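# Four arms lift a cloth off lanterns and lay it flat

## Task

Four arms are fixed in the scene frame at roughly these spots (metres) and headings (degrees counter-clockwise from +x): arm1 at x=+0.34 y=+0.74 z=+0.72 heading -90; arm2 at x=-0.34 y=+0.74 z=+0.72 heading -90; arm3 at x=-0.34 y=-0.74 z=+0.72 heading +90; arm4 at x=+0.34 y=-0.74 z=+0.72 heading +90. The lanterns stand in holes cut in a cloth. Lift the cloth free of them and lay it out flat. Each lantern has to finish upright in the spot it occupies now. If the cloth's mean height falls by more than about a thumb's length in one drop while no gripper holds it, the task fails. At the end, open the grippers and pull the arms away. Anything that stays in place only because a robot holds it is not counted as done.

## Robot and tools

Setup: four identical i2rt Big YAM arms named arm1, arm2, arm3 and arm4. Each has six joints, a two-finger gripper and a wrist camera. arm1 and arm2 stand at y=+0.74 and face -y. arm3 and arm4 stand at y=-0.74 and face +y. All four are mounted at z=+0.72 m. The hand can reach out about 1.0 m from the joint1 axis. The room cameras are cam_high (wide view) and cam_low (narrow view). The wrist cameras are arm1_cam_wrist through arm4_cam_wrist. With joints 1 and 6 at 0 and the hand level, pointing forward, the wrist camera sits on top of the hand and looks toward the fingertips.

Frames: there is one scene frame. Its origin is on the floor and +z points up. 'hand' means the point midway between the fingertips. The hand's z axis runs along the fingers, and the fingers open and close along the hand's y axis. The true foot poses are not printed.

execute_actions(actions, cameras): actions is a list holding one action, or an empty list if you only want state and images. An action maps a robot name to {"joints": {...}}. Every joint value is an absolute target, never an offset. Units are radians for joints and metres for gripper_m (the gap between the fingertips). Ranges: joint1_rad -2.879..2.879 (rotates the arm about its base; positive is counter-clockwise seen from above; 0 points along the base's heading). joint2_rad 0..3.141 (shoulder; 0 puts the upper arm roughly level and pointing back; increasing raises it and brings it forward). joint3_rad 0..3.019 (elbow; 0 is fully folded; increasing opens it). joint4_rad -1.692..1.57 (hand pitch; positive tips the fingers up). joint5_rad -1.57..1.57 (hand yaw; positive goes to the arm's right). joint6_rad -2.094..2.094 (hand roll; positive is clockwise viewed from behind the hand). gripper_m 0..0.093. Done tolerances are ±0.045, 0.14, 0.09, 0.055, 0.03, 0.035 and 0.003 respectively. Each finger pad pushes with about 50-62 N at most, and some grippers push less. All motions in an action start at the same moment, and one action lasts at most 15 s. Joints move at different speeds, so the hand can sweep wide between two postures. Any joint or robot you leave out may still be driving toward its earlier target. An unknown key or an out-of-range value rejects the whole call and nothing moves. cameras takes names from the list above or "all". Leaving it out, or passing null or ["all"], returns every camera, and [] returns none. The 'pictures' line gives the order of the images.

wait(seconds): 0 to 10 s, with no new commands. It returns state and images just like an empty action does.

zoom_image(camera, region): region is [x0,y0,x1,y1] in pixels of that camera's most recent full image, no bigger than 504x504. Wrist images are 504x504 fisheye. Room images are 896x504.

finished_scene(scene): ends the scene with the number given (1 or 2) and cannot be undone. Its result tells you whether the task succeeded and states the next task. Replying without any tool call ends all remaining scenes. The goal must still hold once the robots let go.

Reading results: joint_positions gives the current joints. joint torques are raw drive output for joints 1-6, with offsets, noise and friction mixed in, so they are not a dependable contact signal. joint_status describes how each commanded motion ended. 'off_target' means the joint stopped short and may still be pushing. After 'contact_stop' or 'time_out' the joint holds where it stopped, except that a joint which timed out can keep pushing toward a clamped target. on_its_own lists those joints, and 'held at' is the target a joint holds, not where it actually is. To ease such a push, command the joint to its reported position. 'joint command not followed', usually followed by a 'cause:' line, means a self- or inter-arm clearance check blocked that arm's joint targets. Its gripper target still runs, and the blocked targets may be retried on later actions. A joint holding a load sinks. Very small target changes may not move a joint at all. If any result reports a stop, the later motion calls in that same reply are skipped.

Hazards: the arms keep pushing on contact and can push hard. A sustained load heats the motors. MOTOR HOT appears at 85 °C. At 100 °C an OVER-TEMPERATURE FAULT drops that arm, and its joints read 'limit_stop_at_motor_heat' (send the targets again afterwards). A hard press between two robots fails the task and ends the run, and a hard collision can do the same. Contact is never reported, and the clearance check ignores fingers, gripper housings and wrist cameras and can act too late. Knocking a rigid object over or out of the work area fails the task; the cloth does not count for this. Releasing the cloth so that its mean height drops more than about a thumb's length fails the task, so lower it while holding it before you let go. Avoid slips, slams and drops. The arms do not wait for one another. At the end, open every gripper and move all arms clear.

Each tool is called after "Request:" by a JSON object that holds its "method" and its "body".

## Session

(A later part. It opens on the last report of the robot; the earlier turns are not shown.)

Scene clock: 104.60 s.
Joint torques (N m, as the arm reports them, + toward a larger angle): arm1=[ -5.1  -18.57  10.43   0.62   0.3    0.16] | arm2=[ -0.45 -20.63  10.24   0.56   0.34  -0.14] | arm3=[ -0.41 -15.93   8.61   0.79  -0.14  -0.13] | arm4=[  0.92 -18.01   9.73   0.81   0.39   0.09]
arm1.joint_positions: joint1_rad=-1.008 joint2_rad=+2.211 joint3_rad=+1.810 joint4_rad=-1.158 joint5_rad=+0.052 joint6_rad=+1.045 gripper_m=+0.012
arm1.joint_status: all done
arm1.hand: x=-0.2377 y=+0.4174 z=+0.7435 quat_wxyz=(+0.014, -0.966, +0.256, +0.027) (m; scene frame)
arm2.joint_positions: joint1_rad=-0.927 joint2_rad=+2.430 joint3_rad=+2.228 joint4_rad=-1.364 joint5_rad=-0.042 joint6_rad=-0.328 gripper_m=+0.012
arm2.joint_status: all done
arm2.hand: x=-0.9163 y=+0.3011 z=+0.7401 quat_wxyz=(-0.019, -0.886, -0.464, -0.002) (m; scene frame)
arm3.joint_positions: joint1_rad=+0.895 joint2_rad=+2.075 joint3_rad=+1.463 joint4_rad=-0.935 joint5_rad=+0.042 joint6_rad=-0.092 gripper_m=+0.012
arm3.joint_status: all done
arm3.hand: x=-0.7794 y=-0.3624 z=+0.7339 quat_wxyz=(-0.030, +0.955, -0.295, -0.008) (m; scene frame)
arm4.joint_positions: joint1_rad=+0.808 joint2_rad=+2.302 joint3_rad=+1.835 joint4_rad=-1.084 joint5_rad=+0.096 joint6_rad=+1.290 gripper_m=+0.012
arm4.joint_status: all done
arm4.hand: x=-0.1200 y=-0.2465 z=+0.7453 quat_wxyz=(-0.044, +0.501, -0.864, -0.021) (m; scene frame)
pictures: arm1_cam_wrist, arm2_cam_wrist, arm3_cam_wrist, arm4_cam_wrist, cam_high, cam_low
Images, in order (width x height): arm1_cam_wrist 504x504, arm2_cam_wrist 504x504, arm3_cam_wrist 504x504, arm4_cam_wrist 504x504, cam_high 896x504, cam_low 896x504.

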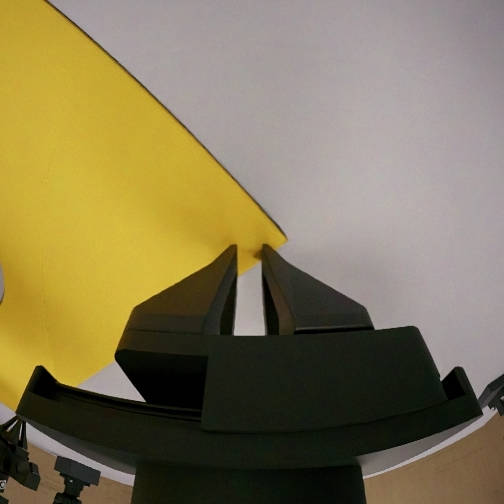

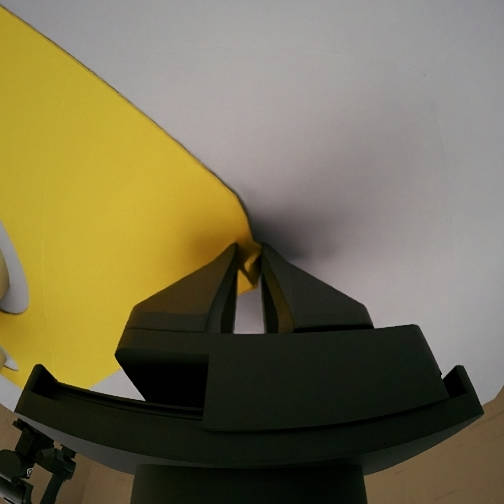

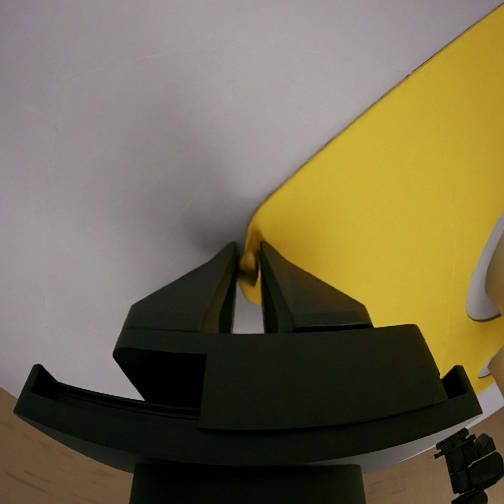

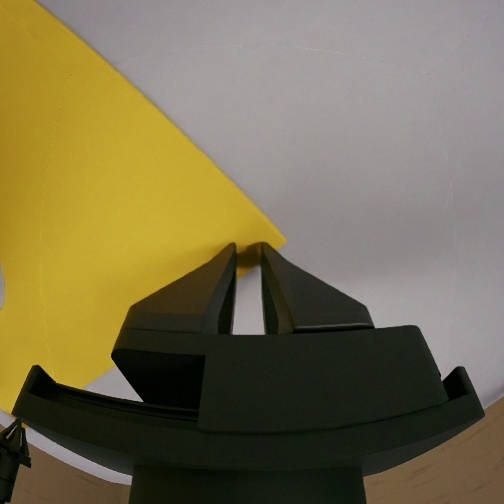

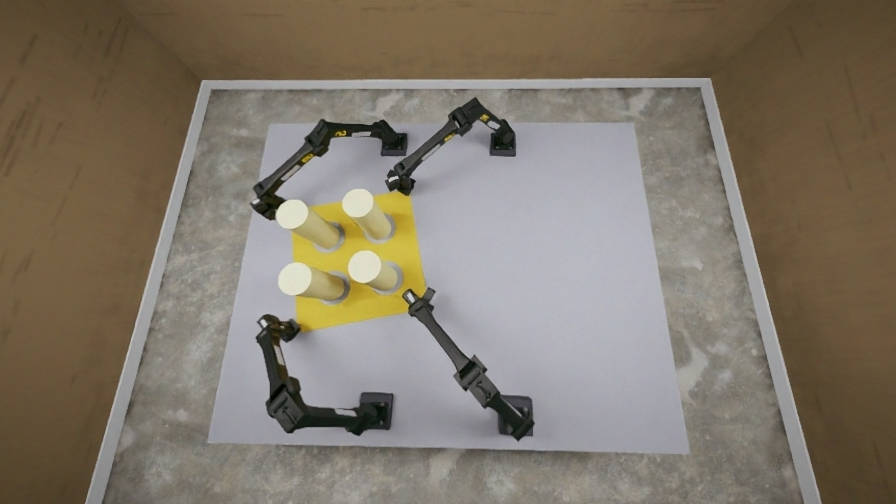

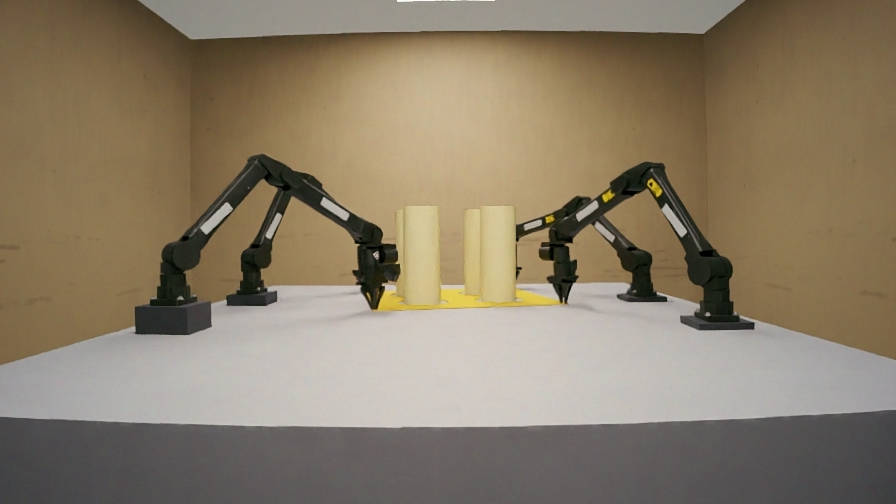

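Request:
{"method": "zoom_image", "body": {"camera": "arm2_cam_wrist", "region": [190, 190, 310, 310]}}

Request:
{"method": "zoom_image", "body": {"camera": "arm3_cam_wrist", "region": [190, 190, 310, 310]}}

Region (190, 190, 310, 310) of arm2_cam_wrist's 504x504 image, scaled by 4.200, with more detail than that image has.

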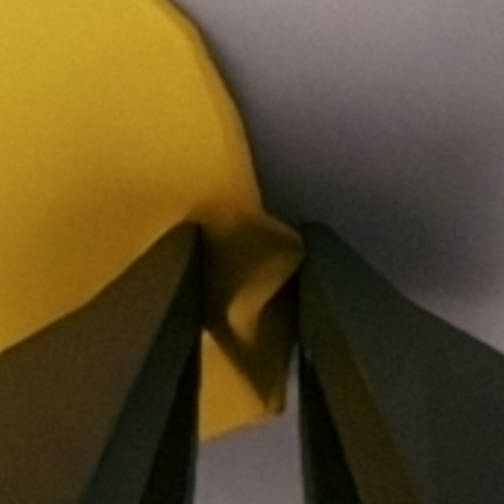

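Region (190, 190, 310, 310) of arm3_cam_wrist's 504x504 image, scaled by 4.200, with more detail than that image has.

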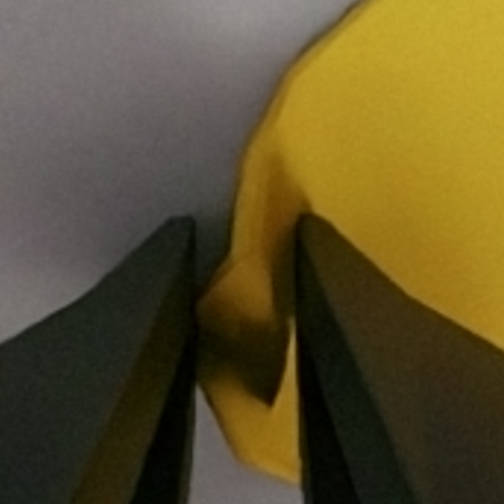

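Request:
{"method": "execute_actions", "body": {"actions": [{"arm1":{"joints":{"joint2_rad":2.17,"joint5_rad":0.105}},"arm2":{"joints":{"gripper_m":0.0}},"arm3":{"joints":{"gripper_m":0.0}},"arm4":{"joints":{"joint2_rad":2.26,"joint1_rad":0.787,"joint4_rad":-1.105}}}], "cameras": ["arm1_cam_wrist","arm2_cam_wrist","arm3_cam_wrist","arm4_cam_wrist"]}}

Scene clock: 111.33 s.
Joint torques (N m, as the arm reports them, + toward a larger angle): arm1=[ -5.19 -23.81  10.43   0.67   0.27   0.17] | arm2=[ -0.76 -20.65  10.14   0.56   0.32  -0.14] | arm3=[ -0.37 -15.9    8.56   0.75  -0.23  -0.13] | arm4=[  0.33 -24.51   9.75   0.29   0.35   0.1 ]
arm1.joint_positions: joint1_rad=-1.008 joint2_rad=+2.205 joint3_rad=+1.810 joint4_rad=-1.158 joint5_rad=+0.101 joint6_rad=+1.045 gripper_m=+0.012
arm1.joint_status: all done
arm1.hand: x=-0.2426 y=+0.4244 z=+0.7481 quat_wxyz=(+0.029, -0.965, +0.256, +0.047) (m; scene frame)
arm2.joint_positions: joint1_rad=-0.924 joint2_rad=+2.430 joint3_rad=+2.230 joint4_rad=-1.364 joint5_rad=-0.041 joint6_rad=-0.328 gripper_m=+0.002
arm2.joint_status: all done
arm2.hand: x=-0.9157 y=+0.2995 z=+0.7407 quat_wxyz=(-0.019, -0.885, -0.465, -0.001) (m; scene frame)
arm3.joint_positions: joint1_rad=+0.895 joint2_rad=+2.075 joint3_rad=+1.463 joint4_rad=-0.933 joint5_rad=+0.044 joint6_rad=-0.092 gripper_m=+0.002
arm3.joint_status: all done
arm3.hand: x=-0.7795 y=-0.3618 z=+0.7340 quat_wxyz=(-0.032, +0.955, -0.295, -0.009) (m; scene frame)
arm4.joint_positions: joint1_rad=+0.800 joint2_rad=+2.296 joint3_rad=+1.835 joint4_rad=-1.094 joint5_rad=+0.097 joint6_rad=+1.290 gripper_m=+0.012
arm4.joint_status: all done
arm4.hand: x=-0.1152 y=-0.2439 z=+0.7487 quat_wxyz=(-0.045, +0.497, -0.866, -0.019) (m; scene frame)
pictures: arm1_cam_wrist, arm2_cam_wrist, arm3_cam_wrist, arm4_cam_wrist
Images, in order (width x height): arm1_cam_wrist 504x504, arm2_cam_wrist 504x504, arm3_cam_wrist 504x504, arm4_cam_wrist 504x504.

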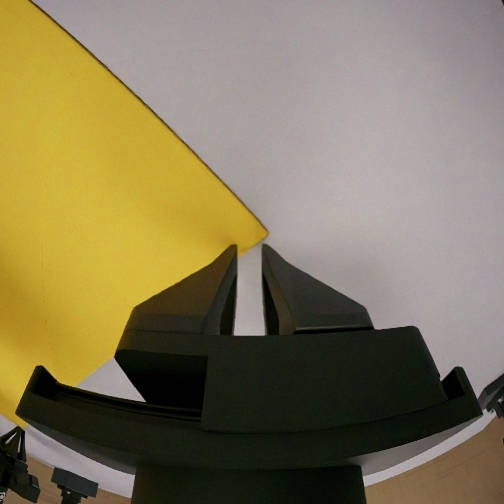

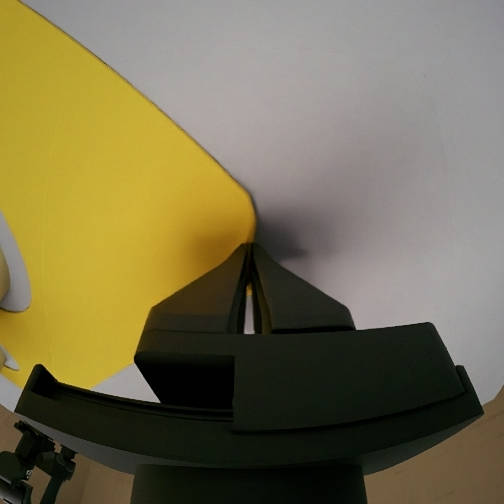

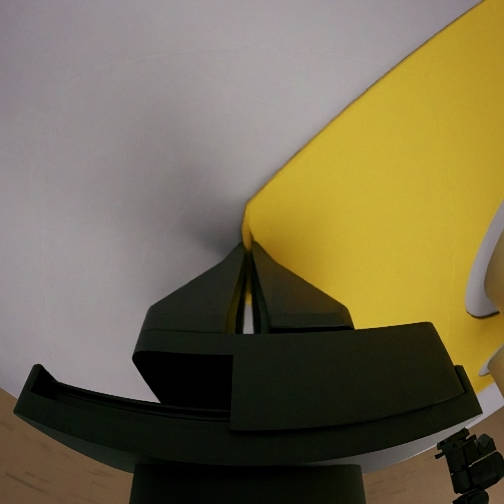

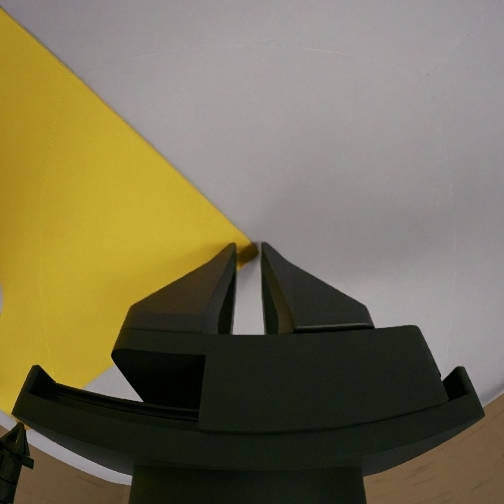

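Request:
{"method": "execute_actions", "body": {"actions": [{"arm1":{"joints":{"joint2_rad":2.14,"gripper_m":0.06}},"arm4":{"joints":{"joint2_rad":2.23,"gripper_m":0.06}}}], "cameras": ["arm1_cam_wrist","arm4_cam_wrist"]}}

Scene clock: 113.80 s.
Joint torques (N m, as the arm reports them, + toward a larger angle): arm1=[ -5.05 -22.63  10.7    0.7    0.25   0.14] | arm2=[ -0.61 -20.62  10.13   0.57   0.33  -0.14] | arm3=[ -0.41 -15.93   8.57   0.74  -0.22  -0.13] | arm4=[  0.3  -23.     9.79   0.41   0.36   0.1 ]
arm1.joint_positions: joint1_rad=-1.008 joint2_rad=+2.164 joint3_rad=+1.810 joint4_rad=-1.158 joint5_rad=+0.101 joint6_rad=+1.045 gripper_m=+0.060
arm1.joint_status: all done
arm1.hand: x=-0.2464 y=+0.4220 z=+0.7745 quat_wxyz=(+0.014, -0.964, +0.257, +0.062) (m; scene frame)
arm2.joint_positions: joint1_rad=-0.924 joint2_rad=+2.430 joint3_rad=+2.230 joint4_rad=-1.364 joint5_rad=-0.041 joint6_rad=-0.328 gripper_m=+0.002
arm2.joint_status: not commanded
arm2.hand: x=-0.9157 y=+0.2995 z=+0.7407 quat_wxyz=(-0.019, -0.885, -0.465, -0.001) (m; scene frame)
arm3.joint_positions: joint1_rad=+0.895 joint2_rad=+2.075 joint3_rad=+1.463 joint4_rad=-0.933 joint5_rad=+0.044 joint6_rad=-0.092 gripper_m=+0.002
arm3.joint_status: not commanded
arm3.hand: x=-0.7795 y=-0.3618 z=+0.7340 quat_wxyz=(-0.032, +0.955, -0.295, -0.009) (m; scene frame)
arm4.joint_positions: joint1_rad=+0.800 joint2_rad=+2.254 joint3_rad=+1.835 joint4_rad=-1.094 joint5_rad=+0.097 joint6_rad=+1.290 gripper_m=+0.060
arm4.joint_status: all done
arm4.hand: x=-0.1199 y=-0.2390 z=+0.7761 quat_wxyz=(-0.040, +0.496, -0.866, -0.039) (m; scene frame)
pictures: arm1_cam_wrist, arm4_cam_wrist
Images, in order (width x height): arm1_cam_wrist 504x504, arm4_cam_wrist 504x504.

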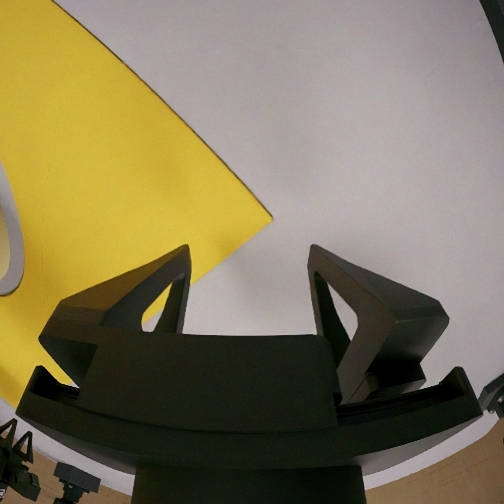

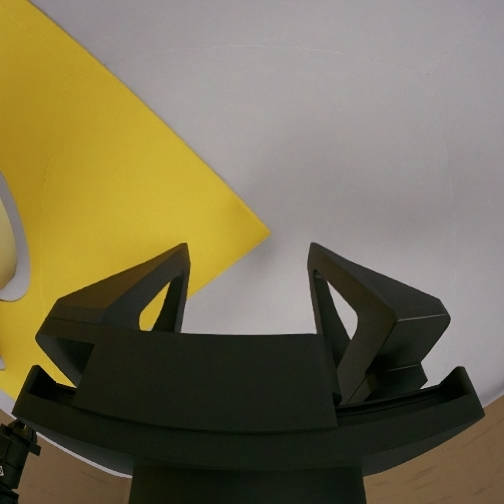

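Request:
{"method": "execute_actions", "body": {"actions": [{"arm1":{"joints":{"joint2_rad":2.185,"joint4_rad":-1.128,"joint5_rad":0.126}},"arm4":{"joints":{"joint2_rad":2.275,"joint4_rad":-1.062,"joint5_rad":0.056}}}], "cameras": ["arm1_cam_wrist","arm4_cam_wrist"]}}

Scene clock: 118.53 s.
Joint torques (N m, as the arm reports them, + toward a larger angle): arm1=[ -5.27 -20.73  10.58   0.98   0.28   0.15] | arm2=[ -0.62 -20.59  10.12   0.57   0.33  -0.14] | arm3=[ -0.41 -15.89   8.56   0.75  -0.22  -0.13] | arm4=[  0.66 -19.84  10.     1.19   0.06   0.1 ]
arm1.joint_positions: joint1_rad=-1.008 joint2_rad=+2.182 joint3_rad=+1.810 joint4_rad=-1.139 joint5_rad=+0.123 joint6_rad=+1.045 gripper_m=+0.060
arm1.joint_status: all done
arm1.hand: x=-0.2506 y=+0.4238 z=+0.7639 quat_wxyz=(+0.022, -0.964, +0.257, +0.069) (m; scene frame)
arm2.joint_positions: joint1_rad=-0.924 joint2_rad=+2.430 joint3_rad=+2.230 joint4_rad=-1.364 joint5_rad=-0.041 joint6_rad=-0.328 gripper_m=+0.002
arm2.joint_status: not commanded
arm2.hand: x=-0.9157 y=+0.2995 z=+0.7407 quat_wxyz=(-0.019, -0.885, -0.465, -0.001) (m; scene frame)
arm3.joint_positions: joint1_rad=+0.895 joint2_rad=+2.075 joint3_rad=+1.463 joint4_rad=-0.933 joint5_rad=+0.044 joint6_rad=-0.092 gripper_m=+0.002
arm3.joint_status: not commanded
arm3.hand: x=-0.7795 y=-0.3618 z=+0.7340 quat_wxyz=(-0.032, +0.955, -0.295, -0.009) (m; scene frame)
arm4.joint_positions: joint1_rad=+0.800 joint2_rad=+2.254 joint3_rad=+1.835 joint4_rad=-1.076 joint5_rad=+0.059 joint6_rad=+1.290 gripper_m=+0.060
arm4.joint_status: all done
arm4.hand: x=-0.1276 y=-0.2403 z=+0.7758 quat_wxyz=(-0.019, +0.497, -0.867, -0.043) (m; scene frame)
pictures: arm1_cam_wrist, arm4_cam_wrist
Images, in order (width x height): arm1_cam_wrist 504x504, arm4_cam_wrist 504x504.

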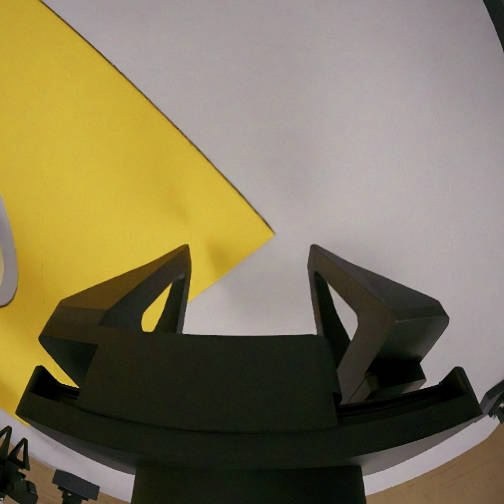

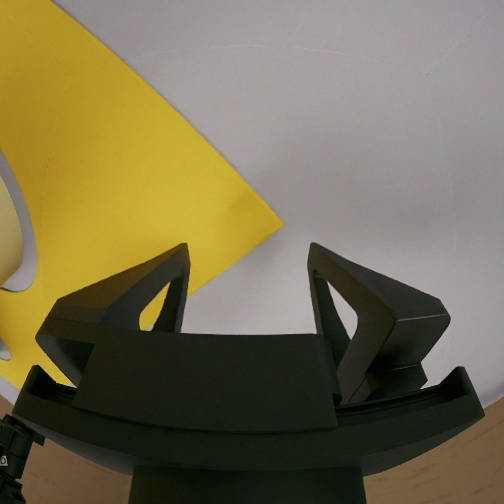

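Request:
{"method": "execute_actions", "body": {"actions": [{"arm1":{"joints":{"joint2_rad":2.212}},"arm4":{"joints":{"joint2_rad":2.31}}}], "cameras": ["arm1_cam_wrist","arm4_cam_wrist"]}}

Scene clock: 120.07 s.
Joint torques (N m, as the arm reports them, + toward a larger angle): arm1=[ -5.29 -20.58  10.5    0.82   0.29   0.14] | arm2=[ -0.58 -20.58  10.13   0.57   0.33  -0.14] | arm3=[ -0.43 -15.92   8.57   0.74  -0.23  -0.13] | arm4=[  0.28 -20.73   9.93   1.11   0.06   0.1 ]
arm1.joint_positions: joint1_rad=-1.008 joint2_rad=+2.210 joint3_rad=+1.810 joint4_rad=-1.137 joint5_rad=+0.123 joint6_rad=+1.046 gripper_m=+0.060
arm1.joint_status: all done
arm1.hand: x=-0.2482 y=+0.4253 z=+0.7456 quat_wxyz=(+0.031, -0.964, +0.257, +0.060) (m; scene frame)
arm2.joint_positions: joint1_rad=-0.924 joint2_rad=+2.430 joint3_rad=+2.230 joint4_rad=-1.364 joint5_rad=-0.041 joint6_rad=-0.328 gripper_m=+0.002
arm2.joint_status: not commanded
arm2.hand: x=-0.9157 y=+0.2995 z=+0.7407 quat_wxyz=(-0.019, -0.885, -0.465, -0.001) (m; scene frame)
arm3.joint_positions: joint1_rad=+0.895 joint2_rad=+2.075 joint3_rad=+1.463 joint4_rad=-0.933 joint5_rad=+0.044 joint6_rad=-0.092 gripper_m=+0.002
arm3.joint_status: not commanded
arm3.hand: x=-0.7795 y=-0.3618 z=+0.7340 quat_wxyz=(-0.032, +0.955, -0.295, -0.009) (m; scene frame)
arm4.joint_positions: joint1_rad=+0.800 joint2_rad=+2.296 joint3_rad=+1.835 joint4_rad=-1.075 joint5_rad=+0.059 joint6_rad=+1.290 gripper_m=+0.060
arm4.joint_status: all done
arm4.hand: x=-0.1231 y=-0.2451 z=+0.7486 quat_wxyz=(-0.024, +0.497, -0.867, -0.024) (m; scene frame)
pictures: arm1_cam_wrist, arm4_cam_wrist
Images, in order (width x height): arm1_cam_wrist 504x504, arm4_cam_wrist 504x504.

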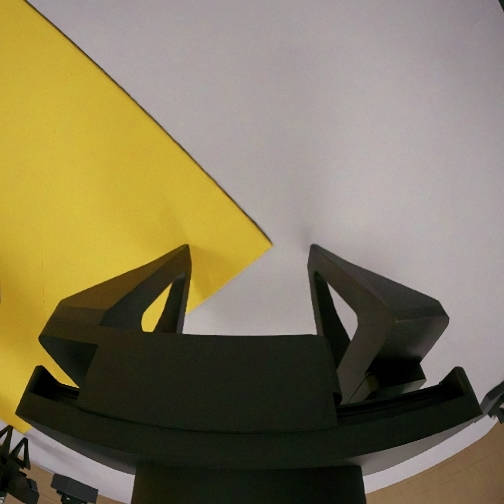

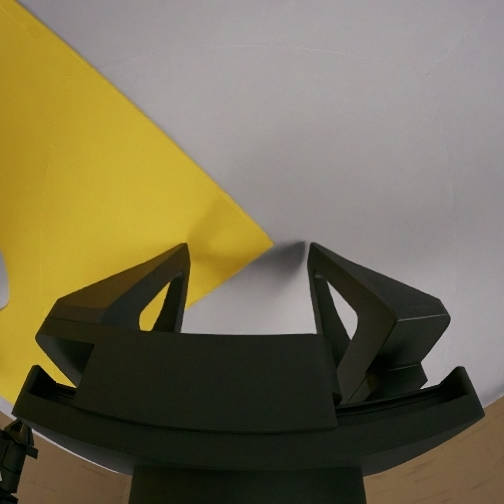

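Request:
{"method": "zoom_image", "body": {"camera": "arm1_cam_wrist", "region": [170, 200, 330, 320]}}

Request:
{"method": "zoom_image", "body": {"camera": "arm4_cam_wrist", "region": [170, 200, 330, 320]}}

Region (170, 200, 330, 320) of arm1_cam_wrist's 504x504 image, scaled by 3.150, with more detail than that image has; it fills the top 378 rows of this view, and the rest is white.

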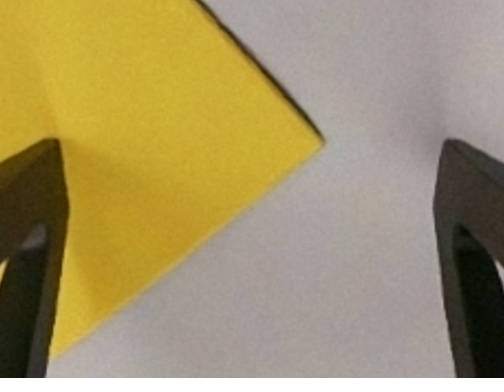

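Region (170, 200, 330, 320) of arm4_cam_wrist's 504x504 image, scaled by 3.150, with more detail than that image has; it fills the top 378 rows of this view, and the rest is white.

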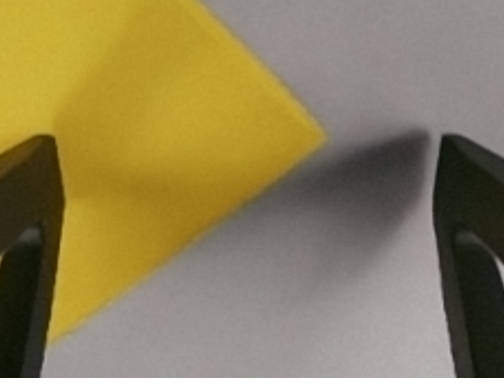

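Request:
{"method": "execute_actions", "body": {"actions": [{"arm1":{"joints":{"joint2_rad":2.16,"joint1_rad":-1.057,"joint5_rad":0.004,"joint6_rad":1.01}},"arm4":{"joints":{"joint2_rad":2.25,"joint1_rad":0.769,"joint5_rad":-0.003,"joint6_rad":1.27}}}], "cameras": ["arm1_cam_wrist","arm4_cam_wrist"]}}

Scene clock: 123.33 s.
Joint torques (N m, as the arm reports them, + toward a larger angle): arm1=[ -5.26 -23.58  10.52   0.9   -0.01  -0.18] | arm2=[ -0.61 -20.62  10.13   0.57   0.32  -0.14] | arm3=[ -0.46 -15.94   8.58   0.75  -0.23  -0.13] | arm4=[  0.58 -24.33   9.97   1.16   0.02  -0.1 ]
arm1.joint_positions: joint1_rad=-1.054 joint2_rad=+2.192 joint3_rad=+1.810 joint4_rad=-1.137 joint5_rad=+0.007 joint6_rad=+1.026 gripper_m=+0.060
arm1.joint_status: all done
arm1.hand: x=-0.2549 y=+0.4339 z=+0.7561 quat_wxyz=(-0.016, -0.963, +0.269, +0.026) (m; scene frame)
arm2.joint_positions: joint1_rad=-0.924 joint2_rad=+2.430 joint3_rad=+2.230 joint4_rad=-1.364 joint5_rad=-0.041 joint6_rad=-0.328 gripper_m=+0.002
arm2.joint_status: not commanded
arm2.hand: x=-0.9157 y=+0.2995 z=+0.7407 quat_wxyz=(-0.019, -0.885, -0.465, -0.001) (m; scene frame)
arm3.joint_positions: joint1_rad=+0.895 joint2_rad=+2.075 joint3_rad=+1.463 joint4_rad=-0.933 joint5_rad=+0.044 joint6_rad=-0.092 gripper_m=+0.002
arm3.joint_status: not commanded
arm3.hand: x=-0.7795 y=-0.3618 z=+0.7340 quat_wxyz=(-0.032, +0.955, -0.295, -0.009) (m; scene frame)
arm4.joint_positions: joint1_rad=+0.779 joint2_rad=+2.284 joint3_rad=+1.835 joint4_rad=-1.075 joint5_rad=+0.000 joint6_rad=+1.281 gripper_m=+0.060
arm4.joint_status: all done
arm4.hand: x=-0.1212 y=-0.2405 z=+0.7563 quat_wxyz=(+0.006, +0.493, -0.870, -0.023) (m; scene frame)
pictures: arm1_cam_wrist, arm4_cam_wrist
Images, in order (width x height): arm1_cam_wrist 504x504, arm4_cam_wrist 504x504.

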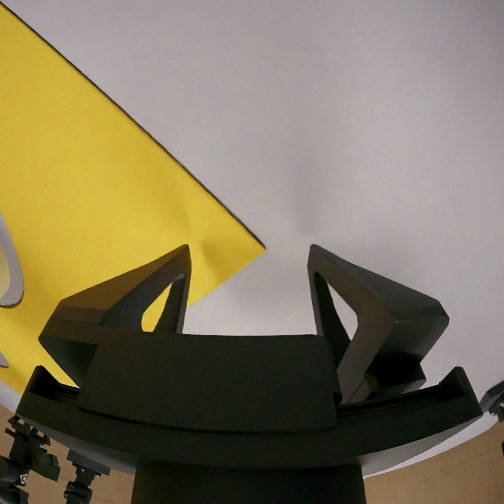

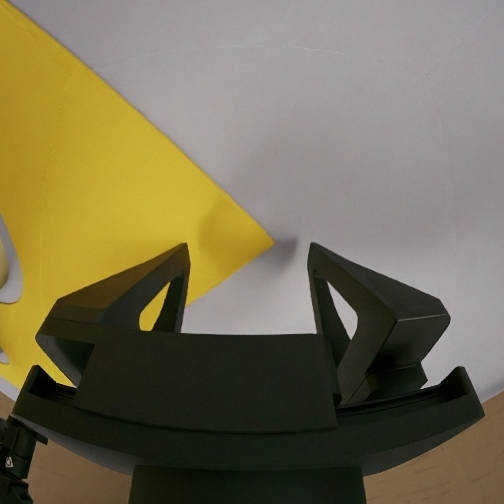

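Request:
{"method": "execute_actions", "body": {"actions": [{"arm1":{"joints":{"joint1_rad":-1.037,"joint2_rad":2.2}},"arm4":{"joints":{"joint5_rad":-0.022,"joint2_rad":2.3}}}], "cameras": ["arm1_cam_wrist","arm4_cam_wrist"]}}

Scene clock: 127.67 s.
Joint torques (N m, as the arm reports them, + toward a larger angle): arm1=[ -4.44 -20.13  10.55   0.87  -0.03  -0.18] | arm2=[ -0.61 -20.63  10.13   0.57   0.32  -0.14] | arm3=[ -0.43 -15.91   8.56   0.73  -0.23  -0.13] | arm4=[  0.4  -20.37   9.86   1.12   0.    -0.09]
arm1.joint_positions: joint1_rad=-1.052 joint2_rad=+2.192 joint3_rad=+1.810 joint4_rad=-1.137 joint5_rad=+0.007 joint6_rad=+1.026 gripper_m=+0.060
arm1.joint_status: all done
arm1.hand: x=-0.2542 y=+0.4325 z=+0.7561 quat_wxyz=(-0.016, -0.963, +0.268, +0.026) (m; scene frame)
arm2.joint_positions: joint1_rad=-0.924 joint2_rad=+2.430 joint3_rad=+2.230 joint4_rad=-1.364 joint5_rad=-0.041 joint6_rad=-0.328 gripper_m=+0.002
arm2.joint_status: not commanded
arm2.hand: x=-0.9157 y=+0.2995 z=+0.7407 quat_wxyz=(-0.019, -0.885, -0.465, -0.001) (m; scene frame)
arm3.joint_positions: joint1_rad=+0.895 joint2_rad=+2.075 joint3_rad=+1.463 joint4_rad=-0.933 joint5_rad=+0.044 joint6_rad=-0.092 gripper_m=+0.002
arm3.joint_status: not commanded
arm3.hand: x=-0.7795 y=-0.3618 z=+0.7340 quat_wxyz=(-0.032, +0.955, -0.295, -0.009) (m; scene frame)
arm4.joint_positions: joint1_rad=+0.779 joint2_rad=+2.284 joint3_rad=+1.835 joint4_rad=-1.075 joint5_rad=-0.019 joint6_rad=+1.281 gripper_m=+0.060
arm4.joint_status: all done
arm4.hand: x=-0.1236 y=-0.2427 z=+0.7563 quat_wxyz=(+0.015, +0.493, -0.870, -0.021) (m; scene frame)
pictures: arm1_cam_wrist, arm4_cam_wrist
Images, in order (width x height): arm1_cam_wrist 504x504, arm4_cam_wrist 504x504.

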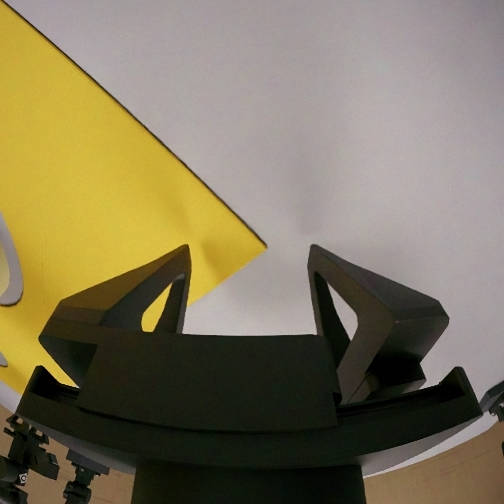

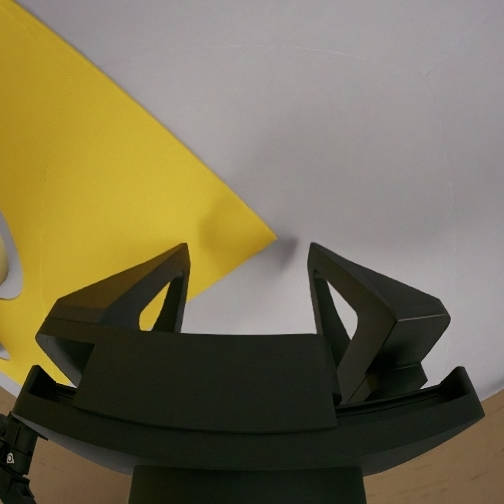

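Request:
{"method": "execute_actions", "body": {"actions": [{"arm1":{"joints":{"joint1_rad":-1.052,"joint5_rad":-0.033,"joint2_rad":2.236}},"arm4":{"joints":{"joint2_rad":2.345}}}], "cameras": ["arm1_cam_wrist","arm4_cam_wrist"]}}

Scene clock: 129.40 s.
Joint torques (N m, as the arm reports them, + toward a larger angle): arm1=[ -5.17 -19.77   9.89   0.74  -0.03  -0.17] | arm2=[ -0.59 -20.61  10.13   0.57   0.33  -0.14] | arm3=[ -0.45 -15.89   8.56   0.74  -0.23  -0.13] | arm4=[  0.4  -18.55   9.15   0.86   0.06  -0.09]
arm1.joint_positions: joint1_rad=-1.052 joint2_rad=+2.217 joint3_rad=+1.817 joint4_rad=-1.134 joint5_rad=-0.031 joint6_rad=+1.025 gripper_m=+0.060
arm1.joint_status: all done
arm1.hand: x=-0.2513 y=+0.4268 z=+0.7421 quat_wxyz=(-0.024, -0.963, +0.267, +0.007) (m; scene frame)
arm2.joint_positions: joint1_rad=-0.924 joint2_rad=+2.430 joint3_rad=+2.230 joint4_rad=-1.364 joint5_rad=-0.041 joint6_rad=-0.328 gripper_m=+0.002
arm2.joint_status: not commanded
arm2.hand: x=-0.9157 y=+0.2995 z=+0.7407 quat_wxyz=(-0.019, -0.885, -0.465, -0.001) (m; scene frame)
arm3.joint_positions: joint1_rad=+0.895 joint2_rad=+2.075 joint3_rad=+1.463 joint4_rad=-0.933 joint5_rad=+0.044 joint6_rad=-0.092 gripper_m=+0.002
arm3.joint_status: not commanded
arm3.hand: x=-0.7795 y=-0.3618 z=+0.7340 quat_wxyz=(-0.032, +0.955, -0.295, -0.009) (m; scene frame)
arm4.joint_positions: joint1_rad=+0.778 joint2_rad=+2.307 joint3_rad=+1.842 joint4_rad=-1.070 joint5_rad=-0.021 joint6_rad=+1.280 gripper_m=+0.060
arm4.joint_status: all done
arm4.hand: x=-0.1236 y=-0.2427 z=+0.7437 quat_wxyz=(+0.014, +0.493, -0.870, -0.015) (m; scene frame)
pictures: arm1_cam_wrist, arm4_cam_wrist
Images, in order (width x height): arm1_cam_wrist 504x504, arm4_cam_wrist 504x504.

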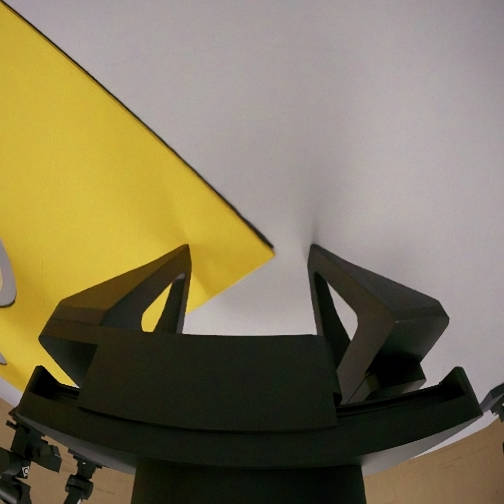

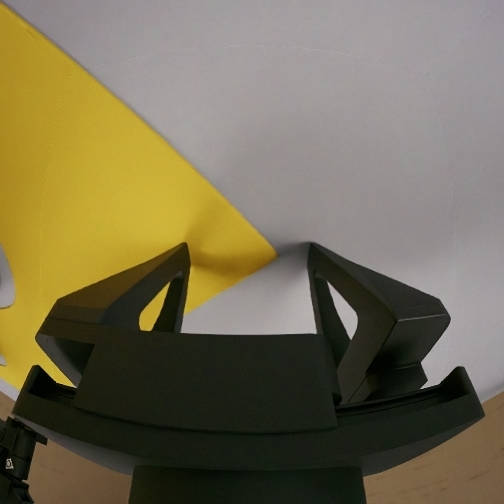

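Request:
{"method": "execute_actions", "body": {"actions": [{"arm1":{"joints":{"gripper_m":0.014}},"arm4":{"joints":{"gripper_m":0.014}}}], "cameras": ["arm1_cam_wrist","arm4_cam_wrist"]}}

Request:
{"method": "zoom_image", "body": {"camera": "arm1_cam_wrist", "region": [190, 190, 310, 310]}}

Request:
{"method": "zoom_image", "body": {"camera": "arm4_cam_wrist", "region": [190, 190, 310, 310]}}

Scene clock: 130.67 s.
Joint torques (N m, as the arm reports them, + toward a larger angle): arm1=[ -5.47 -19.45   9.89   0.56   0.13  -0.17] | arm2=[ -0.58 -20.59  10.13   0.57   0.32  -0.14] | arm3=[ -0.48 -15.91   8.56   0.75  -0.23  -0.13] | arm4=[  0.58 -19.     9.12   0.69   0.13  -0.09]
arm1.joint_positions: joint1_rad=-1.052 joint2_rad=+2.217 joint3_rad=+1.818 joint4_rad=-1.130 joint5_rad=-0.035 joint6_rad=+1.025 gripper_m=+0.014
arm1.joint_status: all done
arm1.hand: x=-0.2525 y=+0.4254 z=+0.7427 quat_wxyz=(-0.027, -0.963, +0.267, +0.008) (m; scene frame)
arm2.joint_positions: joint1_rad=-0.924 joint2_rad=+2.430 joint3_rad=+2.230 joint4_rad=-1.364 joint5_rad=-0.041 joint6_rad=-0.328 gripper_m=+0.002
arm2.joint_status: not commanded
arm2.hand: x=-0.9157 y=+0.2995 z=+0.7407 quat_wxyz=(-0.019, -0.885, -0.465, -0.001) (m; scene frame)
arm3.joint_positions: joint1_rad=+0.895 joint2_rad=+2.075 joint3_rad=+1.463 joint4_rad=-0.933 joint5_rad=+0.044 joint6_rad=-0.092 gripper_m=+0.002
arm3.joint_status: not commanded
arm3.hand: x=-0.7795 y=-0.3618 z=+0.7340 quat_wxyz=(-0.032, +0.955, -0.295, -0.009) (m; scene frame)
arm4.joint_positions: joint1_rad=+0.778 joint2_rad=+2.307 joint3_rad=+1.843 joint4_rad=-1.061 joint5_rad=-0.022 joint6_rad=+1.280 gripper_m=+0.014
arm4.joint_status: all done
arm4.hand: x=-0.1256 y=-0.2409 z=+0.7442 quat_wxyz=(+0.016, +0.493, -0.870, -0.019) (m; scene frame)
pictures: arm1_cam_wrist, arm4_cam_wrist
Images, in order (width x height): arm1_cam_wrist 504x504, arm4_cam_wrist 504x504.

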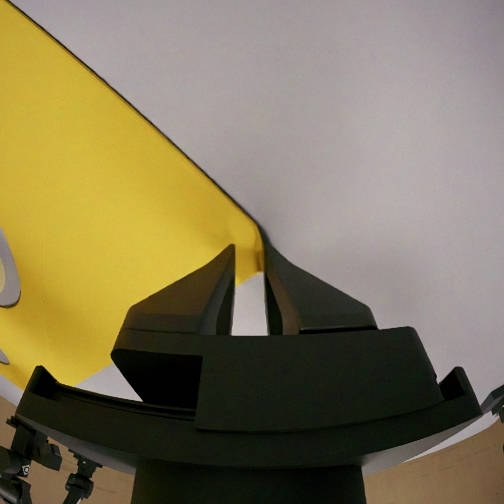

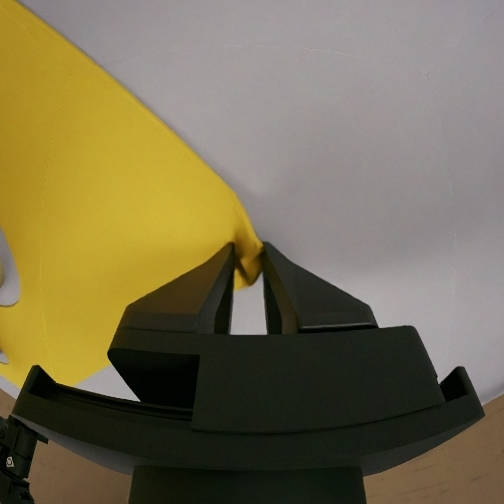

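Region (190, 190, 310, 310) of arm1_cam_wrist's 504x504 image, scaled by 4.200, with more detail than that image has.

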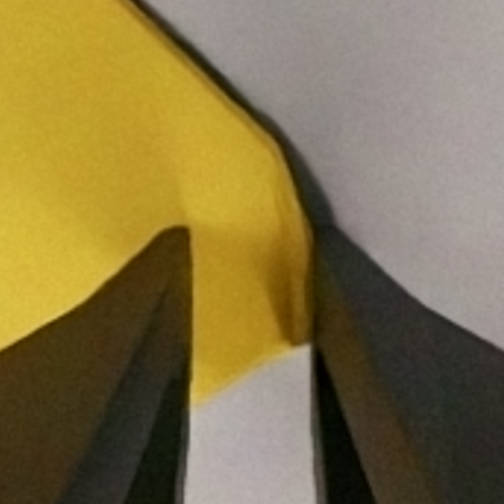

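Region (190, 190, 310, 310) of arm4_cam_wrist's 504x504 image, scaled by 4.200, with more detail than that image has.

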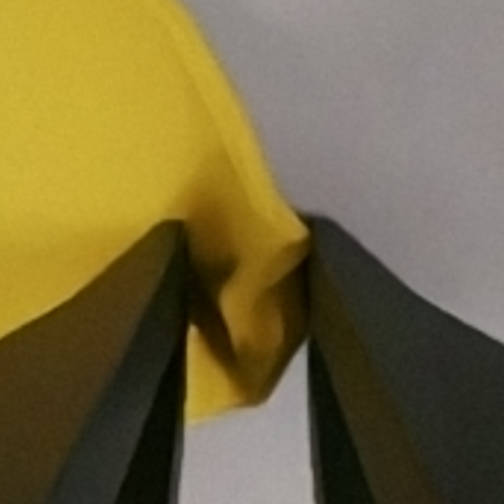

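Request:
{"method": "execute_actions", "body": {"actions": [{"arm1":{"joints":{"gripper_m":0.007}},"arm4":{"joints":{"gripper_m":0.0}}}], "cameras": ["arm1_cam_wrist","arm4_cam_wrist"]}}

Request:
{"method": "zoom_image", "body": {"camera": "arm1_cam_wrist", "region": [190, 190, 310, 310]}}

Request:
{"method": "zoom_image", "body": {"camera": "arm4_cam_wrist", "region": [190, 190, 310, 310]}}

Scene clock: 131.83 s.
Joint torques (N m, as the arm reports them, + toward a larger angle): arm1=[ -5.4  -19.52   9.9    0.57   0.13  -0.17] | arm2=[ -0.6  -20.59  10.13   0.57   0.33  -0.14] | arm3=[ -0.41 -15.93   8.56   0.75  -0.23  -0.13] | arm4=[  0.28 -18.74   8.9    0.63   0.15  -0.08]
arm1.joint_positions: joint1_rad=-1.052 joint2_rad=+2.217 joint3_rad=+1.818 joint4_rad=-1.130 joint5_rad=-0.035 joint6_rad=+1.025 gripper_m=+0.007
arm1.joint_status: all done
arm1.hand: x=-0.2525 y=+0.4254 z=+0.7427 quat_wxyz=(-0.027, -0.963, +0.267, +0.008) (m; scene frame)
arm2.joint_positions: joint1_rad=-0.924 joint2_rad=+2.430 joint3_rad=+2.230 joint4_rad=-1.364 joint5_rad=-0.041 joint6_rad=-0.328 gripper_m=+0.002
arm2.joint_status: not commanded
arm2.hand: x=-0.9157 y=+0.2995 z=+0.7407 quat_wxyz=(-0.019, -0.885, -0.465, -0.001) (m; scene frame)
arm3.joint_positions: joint1_rad=+0.895 joint2_rad=+2.075 joint3_rad=+1.463 joint4_rad=-0.933 joint5_rad=+0.044 joint6_rad=-0.092 gripper_m=+0.002
arm3.joint_status: not commanded
arm3.hand: x=-0.7795 y=-0.3618 z=+0.7340 quat_wxyz=(-0.032, +0.955, -0.295, -0.009) (m; scene frame)
arm4.joint_positions: joint1_rad=+0.778 joint2_rad=+2.307 joint3_rad=+1.845 joint4_rad=-1.058 joint5_rad=-0.023 joint6_rad=+1.280 gripper_m=+0.002
arm4.joint_status: all done
arm4.hand: x=-0.1267 y=-0.2398 z=+0.7449 quat_wxyz=(+0.017, +0.493, -0.870, -0.022) (m; scene frame)
pictures: arm1_cam_wrist, arm4_cam_wrist
Images, in order (width x height): arm1_cam_wrist 504x504, arm4_cam_wrist 504x504.

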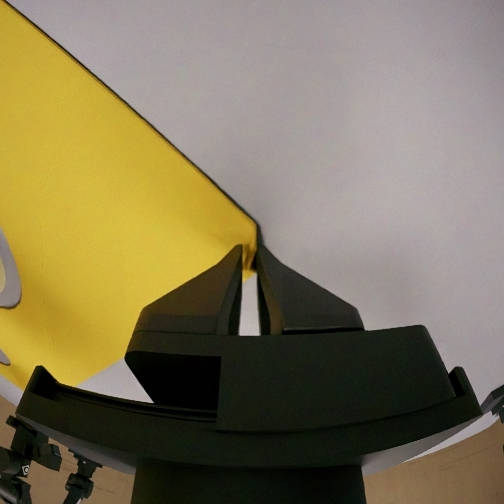

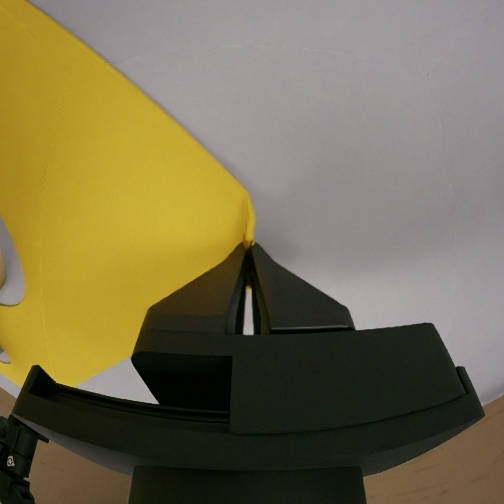

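Region (190, 190, 310, 310) of arm1_cam_wrist's 504x504 image, scaled by 4.200, with more detail than that image has.

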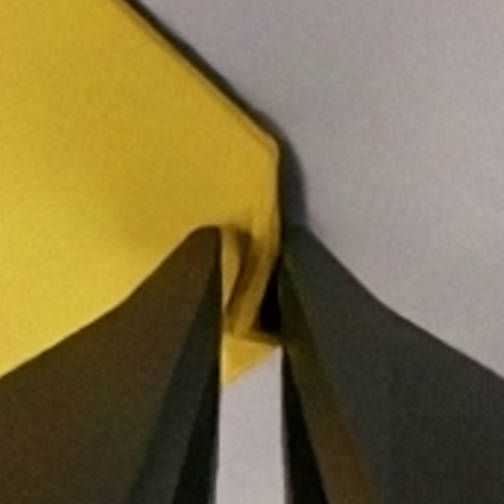

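Region (190, 190, 310, 310) of arm4_cam_wrist's 504x504 image, scaled by 4.200, with more detail than that image has.

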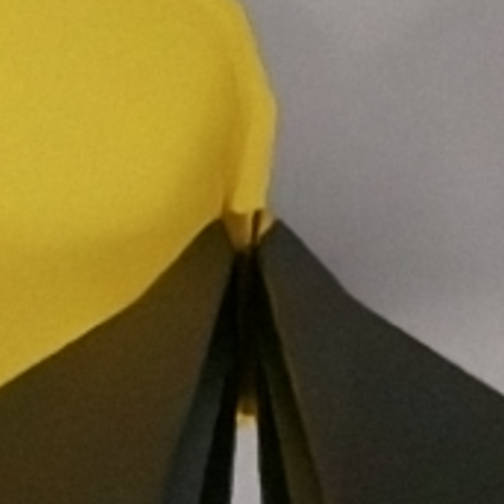

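Request:
{"method": "execute_actions", "body": {"actions": [{"arm1":{"joints":{"gripper_m":0.0}}}], "cameras": ["arm1_cam_wrist","cam_high","cam_low"]}}

Request:
{"method": "zoom_image", "body": {"camera": "arm1_cam_wrist", "region": [190, 190, 310, 310]}}

Scene clock: 132.83 s.
Joint torques (N m, as the arm reports them, + toward a larger angle): arm1=[ -5.59 -19.36   9.82   0.59   0.1   -0.18] | arm2=[ -0.57 -20.64  10.13   0.57   0.33  -0.14] | arm3=[ -0.42 -15.88   8.56   0.75  -0.22  -0.13] | arm4=[  0.57 -19.13   8.95   0.61   0.16  -0.09]
arm1.joint_positions: joint1_rad=-1.052 joint2_rad=+2.217 joint3_rad=+1.818 joint4_rad=-1.130 joint5_rad=-0.035 joint6_rad=+1.025 gripper_m=+0.001
arm1.joint_status: all done
arm1.hand: x=-0.2525 y=+0.4254 z=+0.7427 quat_wxyz=(-0.027, -0.963, +0.267, +0.008) (m; scene frame)
arm2.joint_positions: joint1_rad=-0.924 joint2_rad=+2.430 joint3_rad=+2.230 joint4_rad=-1.364 joint5_rad=-0.041 joint6_rad=-0.328 gripper_m=+0.002
arm2.joint_status: not commanded
arm2.hand: x=-0.9157 y=+0.2995 z=+0.7407 quat_wxyz=(-0.019, -0.885, -0.465, -0.001) (m; scene frame)
arm3.joint_positions: joint1_rad=+0.895 joint2_rad=+2.075 joint3_rad=+1.463 joint4_rad=-0.933 joint5_rad=+0.044 joint6_rad=-0.092 gripper_m=+0.002
arm3.joint_status: not commanded
arm3.hand: x=-0.7795 y=-0.3618 z=+0.7340 quat_wxyz=(-0.032, +0.955, -0.295, -0.009) (m; scene frame)
arm4.joint_positions: joint1_rad=+0.778 joint2_rad=+2.307 joint3_rad=+1.845 joint4_rad=-1.058 joint5_rad=-0.023 joint6_rad=+1.280 gripper_m=+0.002
arm4.joint_status: not commanded
arm4.hand: x=-0.1267 y=-0.2398 z=+0.7449 quat_wxyz=(+0.017, +0.493, -0.870, -0.022) (m; scene frame)
pictures: arm1_cam_wrist, cam_high, cam_low
Images, in order (width x height): arm1_cam_wrist 504x504, cam_high 896x504, cam_low 896x504.

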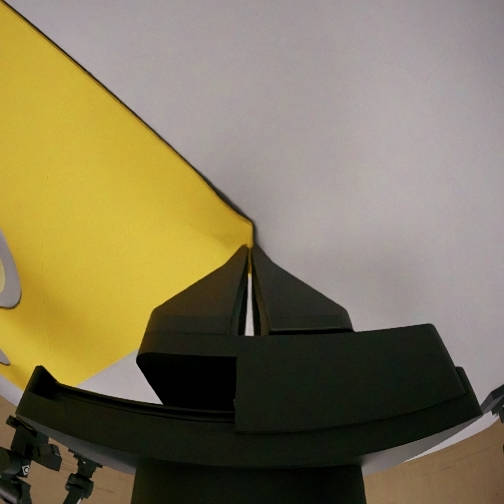

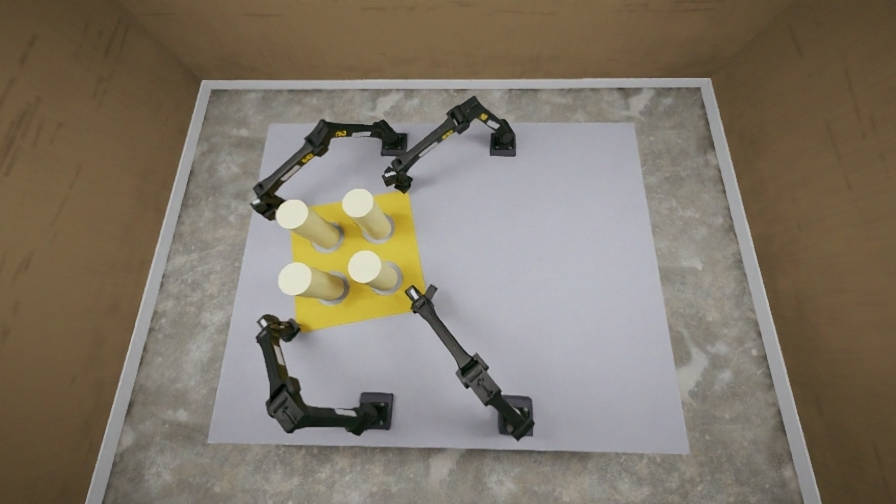

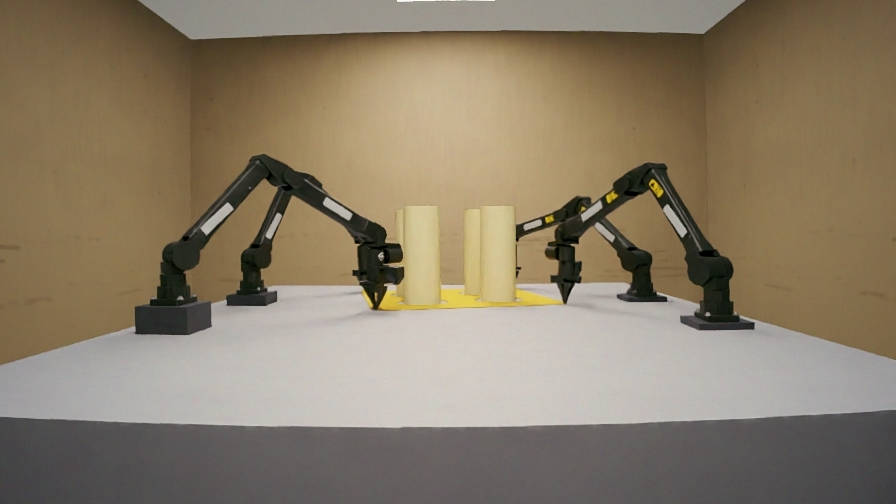

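Region (190, 190, 310, 310) of arm1_cam_wrist's 504x504 image, scaled by 4.200, with more detail than that image has.

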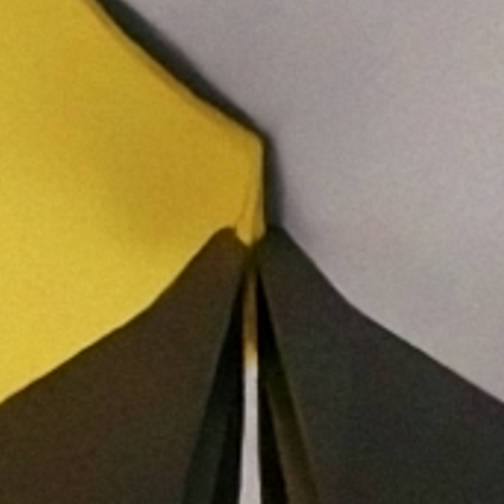

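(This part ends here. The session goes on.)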